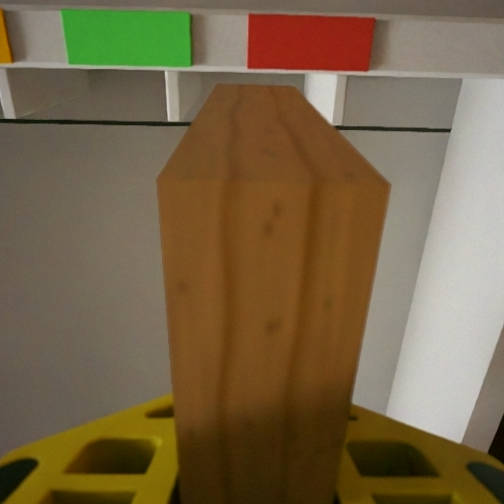

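{"op": "execute_actions", "data": {
  "actions": [
    {"rows": [[0.001,-0.051,-0.0024,0.0357,0,0,-0.92,0,0.056,-0.0025,-0.0363,0,0.0095,-0.92],[0.001,-0.055,-0.0005,0.0375,0,0,-0.92,0,0.0605,-0.0006,-0.0382,0,0.0095,-0.92],[0.001,-0.059,0.0015,0.0394,0,0,-0.92,0,0.065,0.0014,-0.0402,0,0.0095,-0.92],[0.001,-0.063,0.0034,0.0413,0,0,-0.92,0,0.0695,0.0033,-0.0421,0,0.0095,-0.92],[0.001,-0.067,0.0054,0.0432,0,0,-0.92,0,0.074,0.0053,-0.0441,0,0.0095,-0.92],[0.001,-0.0707,0.0073,0.045,0,0,-0.92,0,0.078,0.0072,-0.046,0,0.0095,-0.92],[0.001,-0.0707,0.0099,0.045,0,0,-0.92,0,0.078,0.0098,-0.046,0,0.0095,-0.92],[0.001,-0.0706,0.0125,0.045,0,0,-0.92,0,0.078,0.0124,-0.046,0,0.0095,-0.92],[0.001,-0.0705,0.0151,0.045,0,0,-0.92,0,0.078,0.015,-0.046,0,0.0095,-0.92],[0.001,-0.0704,0.0177,0.045,0,0,-0.92,0,0.078,0.0176,-0.046,0,0.0095,-0.92],[0.001,-0.0703,0.0203,0.045,0,0,-0.92,0,0.0778,0.0202,-0.046,0,0.0095,-0.92],[0.001,-0.0702,0.0229,0.045,0,0,-0.92,0,0.0777,0.0228,-0.046,0,0.0095,-0.92],[0.001,-0.0701,0.0255,0.045,0,0,-0.92,0,0.0776,0.0254,-0.046,0,0.0095,-0.92],[0.001,-0.070,0.028,0.045,0,0,-0.92,0,0.0775,0.028,-0.046,0,0.0095,-0.92],[0.001,-0.070,0.0306,0.045,0,0,-0.92,0,0.0775,0.0305,-0.046,0,0.0095,-0.92]], "steps": 15}
  ],
  "pictures": false
}}

{"op": "execute_actions", "data": {
  "actions": [
    {"steps": 14}
  ]
}}

Scene clock: 304.73 s of 6000.00 s.
left_arm: end_effector_position=(+0.4174, +0.1669, +0.1912) grip_measured=-0.724 end_effector_quat_wxyz=(+0.504, -0.497, +0.485, -0.514) | right_arm: end_effector_position=(+0.4192, -0.1734, +0.1903) grip_measured=-0.714 end_effector_quat_wxyz=(+0.504, +0.495, +0.488, +0.511)
Joint positions: left_arm=[-0.32   1.719  0.611  1.148 -0.484 -1.573  0.01 ] | right_arm=[0.806 1.607 0.481 1.165 0.63  1.562 0.011]
Joint velocities: left_arm=[ 0.056  0.134  0.168  0.051  0.022 -0.037  0.   ] | right_arm=[-0.1    0.12   0.139 -0.007 -0.11  -0.037 -0.001]
Joint torques (N m, as the arm reports them, + toward a larger angle): left_arm=[ 0.91 -7.29 10.49  3.23  0.17  0.68] | right_arm=[-1.76 -7.29 10.02  3.53 -0.09 -0.65]
Hand target (left_arm): +0.426, +0.169, +0.233; +0.537, -0.462, +0.450, -0.544
Hand target (right_arm): +0.427, -0.176, +0.234; +0.530, +0.471, +0.443, +0.550
Off the commanded pose (left_arm): 0.044 m, 8 deg.
Off the commanded pose (right_arm): 0.046 m, 8 deg.
Steps of this call (steps 1 to 90: nothing new was sent; then 13.17 s passed at rest; steps 91 to 105: all 15 steps of this action). Readings (end_effector_position):
91: left_arm (+0.4134, +0.1670, +0.1909) | right_arm (+0.4146, -0.1731, +0.1882)
92: left_arm (+0.4134, +0.1670, +0.1909) | right_arm (+0.4146, -0.1731, +0.1882)
94: left_arm (+0.4134, +0.1670, +0.1909) | right_arm (+0.4146, -0.1731, +0.1882)
98: left_arm (+0.4134, +0.1670, +0.1909) | right_arm (+0.4146, -0.1730, +0.1882)
105: the state above

Scene clock: 305.20 s of 6000.00 s.
left_arm: end_effector_position=(+0.4205, +0.1668, +0.1918) grip_measured=-0.724 end_effector_quat_wxyz=(+0.504, -0.496, +0.485, -0.514) | right_arm: end_effector_position=(+0.4224, -0.1734, +0.1909) grip_measured=-0.714 end_effector_quat_wxyz=(+0.505, +0.494, +0.489, +0.512)
Joint positions: left_arm=[-0.316  1.727  0.622  1.148 -0.479 -1.573  0.01 ] | right_arm=[0.799 1.614 0.491 1.165 0.621 1.559 0.011]
Joint velocities: left_arm=[-0.002 -0.007  0.002 -0.007  0.051 -0.051 -0.   ] | right_arm=[ 0.002 -0.017 -0.002 -0.022  0.037  0.022 -0.   ]
Joint torques (N m, as the arm reports them, + toward a larger angle): left_arm=[ 1.04 -7.24 10.53  3.24  0.13  0.66] | right_arm=[-1.66 -7.39  9.9   3.52 -0.12 -0.66]
Hand target (left_arm): +0.426, +0.169, +0.233; +0.537, -0.462, +0.450, -0.543
Hand target (right_arm): +0.427, -0.176, +0.234; +0.530, +0.471, +0.443, +0.549
Off the commanded pose (left_arm): 0.043 m, 8 deg.
Off the commanded pose (right_arm): 0.045 m, 8 deg.
Steps of this call (steps 1 to 14: nothing new was sent). Readings (end_effector_position):
1: left_arm (+0.4189, +0.1668, +0.1915) | right_arm (+0.4207, -0.1735, +0.1905)
2: left_arm (+0.4199, +0.1667, +0.1919) | right_arm (+0.4217, -0.1735, +0.1909)
4: left_arm (+0.4205, +0.1668, +0.1918) | right_arm (+0.4224, -0.1735, +0.1910)
8: left_arm (+0.4205, +0.1668, +0.1918) | right_arm (+0.4224, -0.1734, +0.1909)
14: the state above
camera_calibration (this result's frames):
cam_left_wrist: T_world_to_cam=[[-0.0412364, 0.0186423, 0.998975, -0.176634], [-0.427923, -0.903815, -0.00079757, 0.370989], [0.902874, -0.427517, 0.0452475, -0.232932], [0, 0, 0, 1]] pos_world=[0.361779, 0.239016, 0.187289]
cam_right_wrist: T_world_to_cam=[[0.0187273, -0.0140604, -0.999726, 0.177957], [-0.429628, 0.902768, -0.0207448, 0.381795], [0.902812, 0.429899, 0.0108656, -0.227111], [0, 0, 0, 1]] pos_world=[0.365735, -0.244536, 0.188296]

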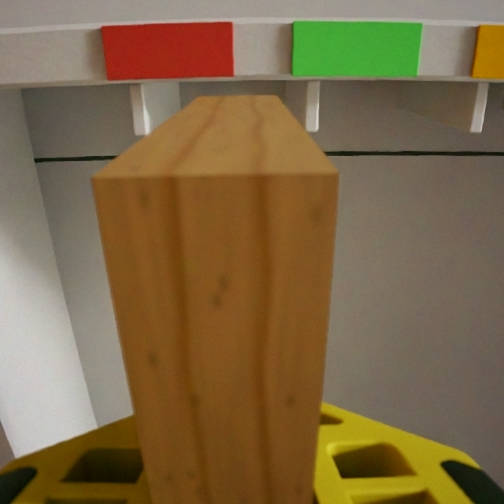

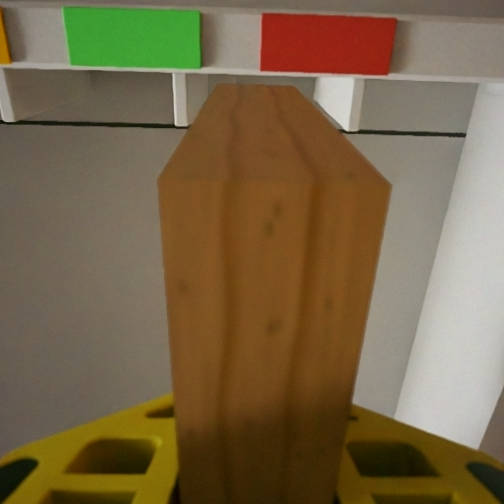

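{"op": "execute_actions", "data": {
  "actions": [
    {"rows": [[0.001,-0.0675,0.017,0.0415,0,0,-0.92,0,0.071,0.014,-0.0417,-0.003,0.010,-0.92],[0.001,-0.067,0.0202,0.0413,0,0,-0.92,0,0.0704,0.0171,-0.0415,-0.003,0.010,-0.92],[0.001,-0.0664,0.0234,0.041,0,0,-0.92,0,0.0698,0.0203,-0.0413,-0.003,0.010,-0.92],[0.001,-0.0658,0.0266,0.0408,0,0,-0.92,0,0.0693,0.0234,-0.0411,-0.003,0.010,-0.92],[0.001,-0.0652,0.0298,0.0405,0,0,-0.92,0,0.0687,0.0266,-0.0409,-0.003,0.010,-0.92],[0.001,-0.0647,0.033,0.0403,0,0,-0.92,0,0.0681,0.0297,-0.0407,-0.003,0.010,-0.92],[0.001,-0.0641,0.0362,0.040,0,0,-0.92,0,0.0676,0.0329,-0.0405,-0.003,0.010,-0.92],[0.001,-0.0635,0.0394,0.0398,0,0,-0.92,0,0.067,0.036,-0.0403,-0.003,0.010,-0.92],[0.001,-0.0629,0.0426,0.0395,0,0,-0.92,0,0.0664,0.0392,-0.0401,-0.003,0.010,-0.92],[0.001,-0.0624,0.0458,0.0393,0,0,-0.92,0,0.0659,0.0423,-0.0399,-0.003,0.010,-0.92],[0.001,-0.0618,0.049,0.039,0,0,-0.92,0,0.0653,0.0455,-0.0397,-0.003,0.010,-0.92],[0.001,-0.0612,0.0522,0.0388,0,0,-0.92,0,0.0647,0.0486,-0.0395,-0.003,0.010,-0.92],[0.001,-0.0606,0.0554,0.0385,0,0,-0.92,0,0.0642,0.0518,-0.0393,-0.003,0.010,-0.92],[0.001,-0.060,0.0586,0.0383,0,0,-0.92,0,0.0636,0.0549,-0.0391,-0.003,0.010,-0.92],[0.001,-0.0595,0.062,0.038,0,0,-0.92,0,0.063,0.058,-0.039,-0.003,0.010,-0.92]], "steps": 15}
  ],
  "pictures": false
}}

{"op": "execute_actions", "data": {
  "actions": [
    {"steps": 14}
  ]
}}

Scene clock: 324.40 s of 6000.00 s.
left_arm: end_effector_position=(+0.4423, +0.1666, +0.1883) grip_measured=-0.724 end_effector_quat_wxyz=(+0.503, -0.498, +0.485, -0.513) | right_arm: end_effector_position=(+0.4432, -0.1734, +0.1880) grip_measured=-0.714 end_effector_quat_wxyz=(+0.506, +0.497, +0.490, +0.508)
Joint positions: left_arm=[-0.285  1.798  0.7    1.135 -0.45  -1.578  0.01 ] | right_arm=[0.759 1.681 0.558 1.155 0.589 1.562 0.011]
Joint velocities: left_arm=[ 0.066  0.168  0.212 -0.066  0.051 -0.022 -0.   ] | right_arm=[-0.105  0.183  0.159  0.081 -0.11   0.037 -0.001]
Joint torques (N m, as the arm reports them, + toward a larger angle): left_arm=[ 0.92 -8.17 10.99  3.13  0.01  0.63] | right_arm=[-1.54 -8.07  9.94  3.45 -0.04 -0.59]
Hand target (left_arm): +0.452, +0.168, +0.228; +0.534, -0.466, +0.454, -0.540
Hand target (right_arm): +0.452, -0.175, +0.229; +0.529, +0.474, +0.447, +0.544
Off the commanded pose (left_arm): 0.043 m, 7 deg.
Off the commanded pose (right_arm): 0.044 m, 8 deg.
Steps of this call (steps 1 to 90: nothing new was sent; then 15.70 s passed at rest; steps 91 to 105: all 15 steps of this action). Readings (end_effector_position):
91: left_arm (+0.4205, +0.1668, +0.1918) | right_arm (+0.4224, -0.1734, +0.1908)
92: left_arm (+0.4205, +0.1668, +0.1918) | right_arm (+0.4224, -0.1734, +0.1907)
94: left_arm (+0.4212, +0.1666, +0.1913) | right_arm (+0.4228, -0.1733, +0.1908)
98: left_arm (+0.4286, +0.1667, +0.1913) | right_arm (+0.4298, -0.1736, +0.1907)
105: the state above

Scene clock: 324.87 s of 6000.00 s.
left_arm: end_effector_position=(+0.4458, +0.1665, +0.1856) grip_measured=-0.724 end_effector_quat_wxyz=(+0.501, -0.500, +0.488, -0.512) | right_arm: end_effector_position=(+0.4466, -0.1734, +0.1854) grip_measured=-0.714 end_effector_quat_wxyz=(+0.504, +0.498, +0.492, +0.506)
Joint positions: left_arm=[-0.28   1.809  0.712  1.126 -0.443 -1.581  0.01 ] | right_arm=[0.752 1.693 0.568 1.147 0.58  1.567 0.011]
Joint velocities: left_arm=[-0.002 -0.032 -0.017 -0.081 -0.037  0.022 -0.002] | right_arm=[-0.002 -0.012 -0.002 -0.066 -0.022 -0.11  -0.   ]
Joint torques (N m, as the arm reports them, + toward a larger angle): left_arm=[ 0.85 -8.36 10.91  3.12  0.07  0.62] | right_arm=[-1.43 -8.28 10.    3.5  -0.09 -0.61]
Hand target (left_arm): +0.452, +0.168, +0.228; +0.534, -0.466, +0.454, -0.540
Hand target (right_arm): +0.452, -0.175, +0.229; +0.529, +0.474, +0.447, +0.544
Off the commanded pose (left_arm): 0.045 m, 8 deg.
Off the commanded pose (right_arm): 0.045 m, 8 deg.
Steps of this call (steps 1 to 14: nothing new was sent). Readings (end_effector_position):
1: left_arm (+0.4440, +0.1666, +0.1878) | right_arm (+0.4448, -0.1734, +0.1874)
2: left_arm (+0.4451, +0.1665, +0.1872) | right_arm (+0.4459, -0.1734, +0.1870)
4: left_arm (+0.4458, +0.1665, +0.1861) | right_arm (+0.4466, -0.1734, +0.1860)
8: left_arm (+0.4458, +0.1665, +0.1856) | right_arm (+0.4466, -0.1734, +0.1854)
14: the state above
camera_calibration (this result's frames):
cam_left_wrist: T_world_to_cam=[[-0.0288223, 0.0194903, 0.999395, -0.175187], [-0.428459, -0.903546, 0.0052644, 0.380593], [0.903101, -0.428048, 0.0343931, -0.253637], [0, 0, 0, 1]] pos_world=[0.38708, 0.238729, 0.181801]
cam_right_wrist: T_world_to_cam=[[0.00458903, -0.0180689, -0.999826, 0.177625], [-0.424885, 0.905062, -0.0183064, 0.389874], [0.905236, 0.424895, -0.00352383, -0.248185], [0, 0, 0, 1]] pos_world=[0.389503, -0.244198, 0.183857]

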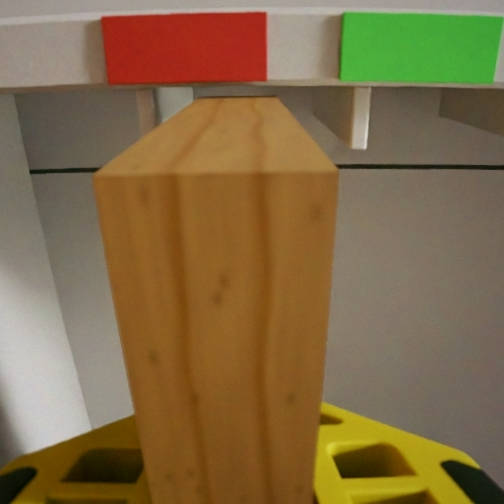

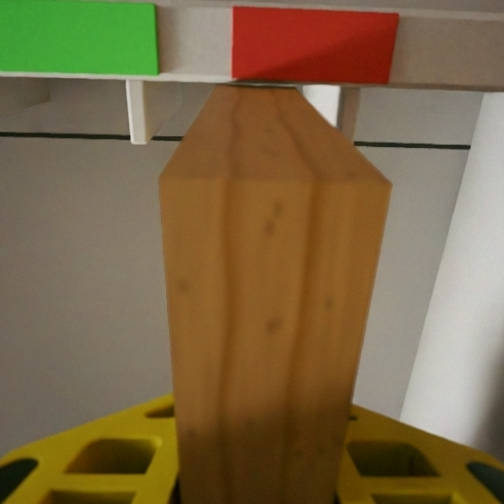

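{"op": "execute_actions", "data": {
  "actions": [
    {"rows": [[-0.002,-0.0708,0.016,0.0415,0,0,-0.92,0.003,0.0728,0.014,-0.0423,-0.002,0.010,-0.92],[-0.002,-0.0711,0.0195,0.0418,0,0,-0.92,0.003,0.0731,0.0175,-0.0427,-0.002,0.010,-0.92],[-0.002,-0.0714,0.023,0.0421,0,0,-0.92,0.003,0.0734,0.021,-0.043,-0.002,0.010,-0.92],[-0.002,-0.0717,0.0265,0.0424,0,0,-0.92,0.003,0.0737,0.0245,-0.0433,-0.002,0.010,-0.92],[-0.002,-0.072,0.030,0.0428,0,0,-0.92,0.003,0.074,0.028,-0.0437,-0.002,0.010,-0.92],[-0.002,-0.0723,0.0335,0.0431,0,0,-0.92,0.003,0.0743,0.0315,-0.044,-0.002,0.010,-0.92],[-0.002,-0.0726,0.037,0.0434,0,0,-0.92,0.003,0.0746,0.035,-0.0443,-0.002,0.010,-0.92],[-0.002,-0.0729,0.0405,0.0437,0,0,-0.92,0.003,0.0749,0.0385,-0.0447,-0.002,0.010,-0.92],[-0.002,-0.0732,0.044,0.0441,0,0,-0.92,0.003,0.0752,0.042,-0.045,-0.002,0.010,-0.92],[-0.002,-0.0735,0.0475,0.0444,0,0,-0.92,0.003,0.0755,0.0455,-0.0453,-0.002,0.010,-0.92],[-0.002,-0.0738,0.051,0.0447,0,0,-0.92,0.003,0.0758,0.049,-0.0457,-0.002,0.010,-0.92],[-0.002,-0.0741,0.0545,0.045,0,0,-0.92,0.003,0.0761,0.0525,-0.046,-0.002,0.010,-0.92],[-0.002,-0.0744,0.058,0.0454,0,0,-0.92,0.003,0.0764,0.056,-0.0463,-0.002,0.010,-0.92],[-0.002,-0.0748,0.0615,0.0457,0,0,-0.92,0.003,0.0767,0.0595,-0.0467,-0.002,0.010,-0.92],[-0.002,-0.0752,0.065,0.046,0,0,-0.92,0.003,0.077,0.063,-0.047,-0.002,0.010,-0.92]], "steps": 15}
  ],
  "pictures": false
}}

{"op": "execute_actions", "data": {
  "actions": [
    {"steps": 14}
  ]
}}

Scene clock: 334.67 s of 6000.00 s.
left_arm: end_effector_position=(+0.4691, +0.1686, +0.1850) grip_measured=-0.724 end_effector_quat_wxyz=(+0.502, -0.500, +0.486, -0.512) | right_arm: end_effector_position=(+0.4697, -0.1715, +0.1851) grip_measured=-0.714 end_effector_quat_wxyz=(+0.505, +0.499, +0.491, +0.505)
Joint positions: left_arm=[-0.247  1.875  0.798  1.107 -0.412 -1.583  0.01 ] | right_arm=[0.717 1.762 0.652 1.135 0.548 1.567 0.011]
Joint velocities: left_arm=[ 0.081  0.178  0.217 -0.095  0.081  0.007 -0.001] | right_arm=[-0.105  0.178  0.217 -0.037 -0.139 -0.037  0.001]
Joint torques (N m, as the arm reports them, + toward a larger angle): left_arm=[ 0.67 -9.32 11.08  3.2   0.03  0.59] | right_arm=[-1.33 -9.22 10.26  3.59 -0.01 -0.63]
Hand target (left_arm): +0.478, +0.170, +0.231; +0.536, -0.463, +0.450, -0.543
Hand target (right_arm): +0.478, -0.174, +0.232; +0.533, +0.471, +0.444, +0.545
Off the commanded pose (left_arm): 0.049 m, 8 deg.
Off the commanded pose (right_arm): 0.049 m, 9 deg.
Steps of this call (steps 1 to 90: nothing new was sent; then 6.30 s passed at rest; steps 91 to 105: all 15 steps of this action). Readings (end_effector_position):
91: left_arm (+0.4458, +0.1665, +0.1856) | right_arm (+0.4466, -0.1734, +0.1852)
92: left_arm (+0.4458, +0.1665, +0.1855) | right_arm (+0.4466, -0.1734, +0.1852)
94: left_arm (+0.4466, +0.1673, +0.1853) | right_arm (+0.4478, -0.1726, +0.1851)
98: left_arm (+0.4540, +0.1688, +0.1863) | right_arm (+0.4550, -0.1713, +0.1861)
105: the state above

Scene clock: 335.13 s of 6000.00 s.
left_arm: end_effector_position=(+0.4727, +0.1685, +0.1839) grip_measured=-0.724 end_effector_quat_wxyz=(+0.501, -0.500, +0.487, -0.511) | right_arm: end_effector_position=(+0.4735, -0.1714, +0.1839) grip_measured=-0.714 end_effector_quat_wxyz=(+0.504, +0.499, +0.492, +0.505)
Joint positions: left_arm=[-0.242  1.886  0.812  1.101 -0.406 -1.583  0.01 ] | right_arm=[0.711 1.774 0.664 1.131 0.541 1.567 0.011]
Joint velocities: left_arm=[ 0.007 -0.012 -0.022 -0.081 -0.022 -0.007 -0.   ] | right_arm=[ 0.007 -0.007 -0.012  0.007 -0.007 -0.022  0.001]
Joint torques (N m, as the arm reports them, + toward a larger angle): left_arm=[ 0.73 -9.29 11.2   3.21  0.04  0.61] | right_arm=[-1.33 -9.32 10.25  3.58 -0.06 -0.62]
Hand target (left_arm): +0.478, +0.170, +0.231; +0.536, -0.463, +0.450, -0.543
Hand target (right_arm): +0.478, -0.174, +0.232; +0.533, +0.471, +0.445, +0.544
Off the commanded pose (left_arm): 0.049 m, 8 deg.
Off the commanded pose (right_arm): 0.049 m, 9 deg.
Steps of this call (steps 1 to 14: nothing new was sent). Readings (end_effector_position):
1: left_arm (+0.4708, +0.1684, +0.1848) | right_arm (+0.4715, -0.1715, +0.1847)
2: left_arm (+0.4721, +0.1686, +0.1846) | right_arm (+0.4727, -0.1715, +0.1845)
4: left_arm (+0.4727, +0.1685, +0.1840) | right_arm (+0.4735, -0.1714, +0.1840)
8: left_arm (+0.4727, +0.1685, +0.1839) | right_arm (+0.4735, -0.1714, +0.1839)
14: the state above
camera_calibration (this result's frames):
cam_left_wrist: T_world_to_cam=[[-0.028221, 0.0195888, 0.99941, -0.17302], [-0.427444, -0.904024, 0.00564919, 0.393494], [0.903601, -0.427032, 0.0338856, -0.277376], [0, 0, 0, 1]] pos_world=[0.413951, 0.240669, 0.180094]
cam_right_wrist: T_world_to_cam=[[0.00340142, -0.0198239, -0.999798, 0.176309], [-0.423516, 0.905681, -0.0193986, 0.399127], [0.905882, 0.423497, -0.00531514, -0.273637], [0, 0, 0, 1]] pos_world=[0.41632, -0.242102, 0.182561]

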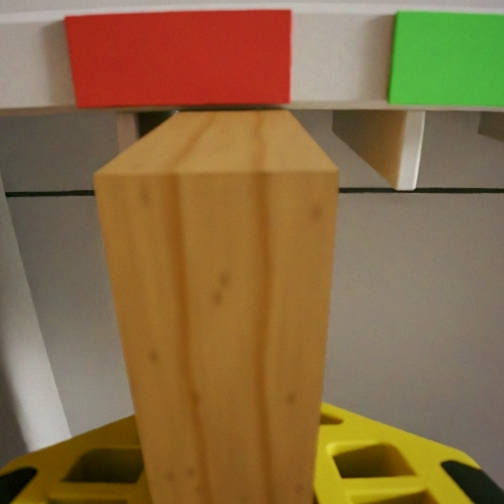

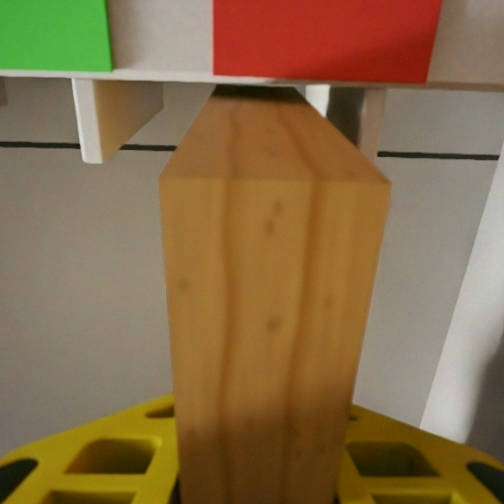

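{"op": "execute_actions", "data": {
  "actions": [
    {"rows": [[0.001,-0.078,0.016,0.045,0,0,-0.92,-0.004,0.0798,0.014,-0.0457,-0.002,0.009,-0.92],[0.001,-0.0779,0.0195,0.0451,0,0,-0.92,-0.004,0.0797,0.0176,-0.0458,-0.002,0.009,-0.92],[0.001,-0.0778,0.023,0.0453,0,0,-0.92,-0.004,0.0797,0.0211,-0.046,-0.002,0.009,-0.92],[0.001,-0.0777,0.0265,0.0454,0,0,-0.92,-0.004,0.0796,0.0247,-0.0461,-0.002,0.009,-0.92],[0.001,-0.0776,0.030,0.0456,0,0,-0.92,-0.004,0.0795,0.0283,-0.0463,-0.002,0.009,-0.92],[0.001,-0.0776,0.0335,0.0457,0,0,-0.92,-0.004,0.0794,0.0319,-0.0465,-0.002,0.009,-0.92],[0.001,-0.0775,0.037,0.0459,0,0,-0.92,-0.004,0.0794,0.0354,-0.0466,-0.002,0.009,-0.92],[0.001,-0.0774,0.0405,0.046,0,0,-0.92,-0.004,0.0793,0.039,-0.0468,-0.002,0.009,-0.92],[0.001,-0.0773,0.044,0.0461,0,0,-0.92,-0.004,0.0792,0.0426,-0.047,-0.002,0.009,-0.92],[0.001,-0.0772,0.0475,0.0463,0,0,-0.92,-0.004,0.0791,0.0461,-0.0471,-0.002,0.009,-0.92],[0.001,-0.0771,0.051,0.0464,0,0,-0.92,-0.004,0.0791,0.0497,-0.0473,-0.002,0.009,-0.92],[0.001,-0.077,0.0545,0.0466,0,0,-0.92,-0.004,0.079,0.0533,-0.0475,-0.002,0.009,-0.92],[0.001,-0.0769,0.058,0.0467,0,0,-0.92,-0.004,0.0789,0.0569,-0.0477,-0.002,0.009,-0.92],[0.001,-0.0768,0.0615,0.0469,0,0,-0.92,-0.004,0.0788,0.0604,-0.0478,-0.002,0.009,-0.92],[0.001,-0.0768,0.065,0.047,0,0,-0.92,-0.004,0.0788,0.064,-0.048,-0.002,0.009,-0.92]], "steps": 15}
  ],
  "pictures": false
}}

{"op": "execute_actions", "data": {
  "actions": [
    {"steps": 14}
  ]
}}

Scene clock: 346.50 s of 6000.00 s.
left_arm: end_effector_position=(+0.4959, +0.1678, +0.1822) grip_measured=-0.724 end_effector_quat_wxyz=(+0.501, -0.501, +0.487, -0.511) | right_arm: end_effector_position=(+0.4969, -0.1723, +0.1826) grip_measured=-0.714 end_effector_quat_wxyz=(+0.505, +0.498, +0.493, +0.504)
Joint positions: left_arm=[-0.22   1.954  0.906  1.076 -0.385 -1.584  0.01 ] | right_arm=[0.672 1.839 0.746 1.113 0.503 1.567 0.011]
Joint velocities: left_arm=[ 0.085  0.168  0.232 -0.081  0.037  0.007 -0.   ] | right_arm=[-0.076  0.193  0.217 -0.051 -0.125 -0.022  0.   ]
Joint torques (N m, as the arm reports them, + toward a larger angle): left_arm=[ 0.78 -9.92 11.28  3.27  0.03  0.57] | right_arm=[ -1.48 -10.15  10.4    3.63   0.    -0.59]
Hand target (left_arm): +0.505, +0.170, +0.230; +0.537, -0.463, +0.449, -0.543
Hand target (right_arm): +0.506, -0.176, +0.231; +0.535, +0.469, +0.445, +0.544
Off the commanded pose (left_arm): 0.051 m, 8 deg.
Off the commanded pose (right_arm): 0.051 m, 9 deg.
Steps of this call (steps 1 to 90: nothing new was sent; then 7.87 s passed at rest; steps 91 to 105: all 15 steps of this action). Readings (end_effector_position):
91: left_arm (+0.4727, +0.1685, +0.1838) | right_arm (+0.4735, -0.1714, +0.1838)
92: left_arm (+0.4727, +0.1685, +0.1836) | right_arm (+0.4736, -0.1716, +0.1837)
94: left_arm (+0.4733, +0.1682, +0.1833) | right_arm (+0.4743, -0.1719, +0.1838)
98: left_arm (+0.4807, +0.1675, +0.1845) | right_arm (+0.4815, -0.1728, +0.1845)
105: the state above

Scene clock: 346.97 s of 6000.00 s.
left_arm: end_effector_position=(+0.4995, +0.1679, +0.1795) grip_measured=-0.724 end_effector_quat_wxyz=(+0.500, -0.502, +0.489, -0.510) | right_arm: end_effector_position=(+0.5007, -0.1722, +0.1803) grip_measured=-0.714 end_effector_quat_wxyz=(+0.503, +0.499, +0.495, +0.503)
Joint positions: left_arm=[-0.215  1.967  0.92   1.067 -0.381 -1.587  0.01 ] | right_arm=[0.667 1.852 0.759 1.107 0.495 1.568 0.011]
Joint velocities: left_arm=[ 0.002  0.002  0.022  0.037 -0.007  0.037  0.001] | right_arm=[-0.022 -0.017 -0.007 -0.066  0.007  0.037 -0.   ]
Joint torques (N m, as the arm reports them, + toward a larger angle): left_arm=[  0.78 -10.32  11.44   3.28   0.04   0.61] | right_arm=[ -1.43 -10.35  10.41   3.63  -0.05  -0.61]
Hand target (left_arm): +0.505, +0.170, +0.230; +0.537, -0.463, +0.450, -0.543
Hand target (right_arm): +0.506, -0.176, +0.231; +0.535, +0.469, +0.445, +0.544
Off the commanded pose (left_arm): 0.053 m, 9 deg.
Off the commanded pose (right_arm): 0.053 m, 9 deg.
Steps of this call (steps 1 to 14: nothing new was sent). Readings (end_effector_position):
1: left_arm (+0.4976, +0.1678, +0.1816) | right_arm (+0.4987, -0.1723, +0.1821)
2: left_arm (+0.4988, +0.1680, +0.1811) | right_arm (+0.4999, -0.1723, +0.1817)
4: left_arm (+0.4995, +0.1679, +0.1800) | right_arm (+0.5007, -0.1722, +0.1806)
8: left_arm (+0.4995, +0.1679, +0.1795) | right_arm (+0.5007, -0.1722, +0.1803)
14: the state above
camera_calibration (this result's frames):
cam_left_wrist: T_world_to_cam=[[-0.0221318, 0.0202106, 0.999551, -0.171018], [-0.426778, -0.904313, 0.00883533, 0.403605], [0.904086, -0.426391, 0.0286396, -0.301109], [0, 0, 0, 1]] pos_world=[0.440693, 0.240051, 0.175999]
cam_right_wrist: T_world_to_cam=[[-0.00249118, -0.0229249, -0.999734, 0.174994], [-0.424678, 0.90513, -0.0196973, 0.411866], [0.905341, 0.424516, -0.0119905, -0.296244], [0, 0, 0, 1]] pos_world=[0.443548, -0.24302, 0.179508]

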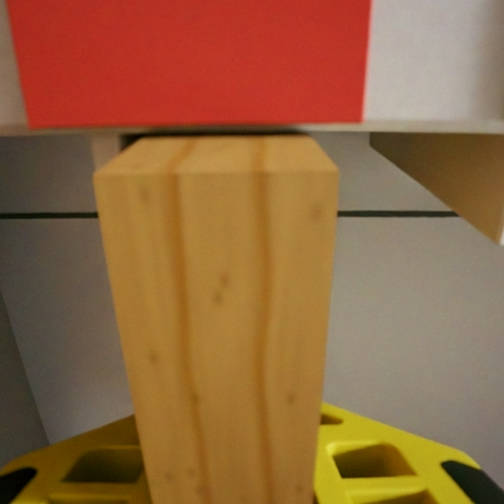

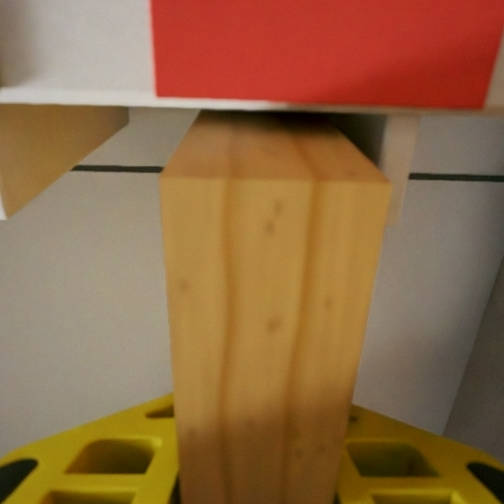

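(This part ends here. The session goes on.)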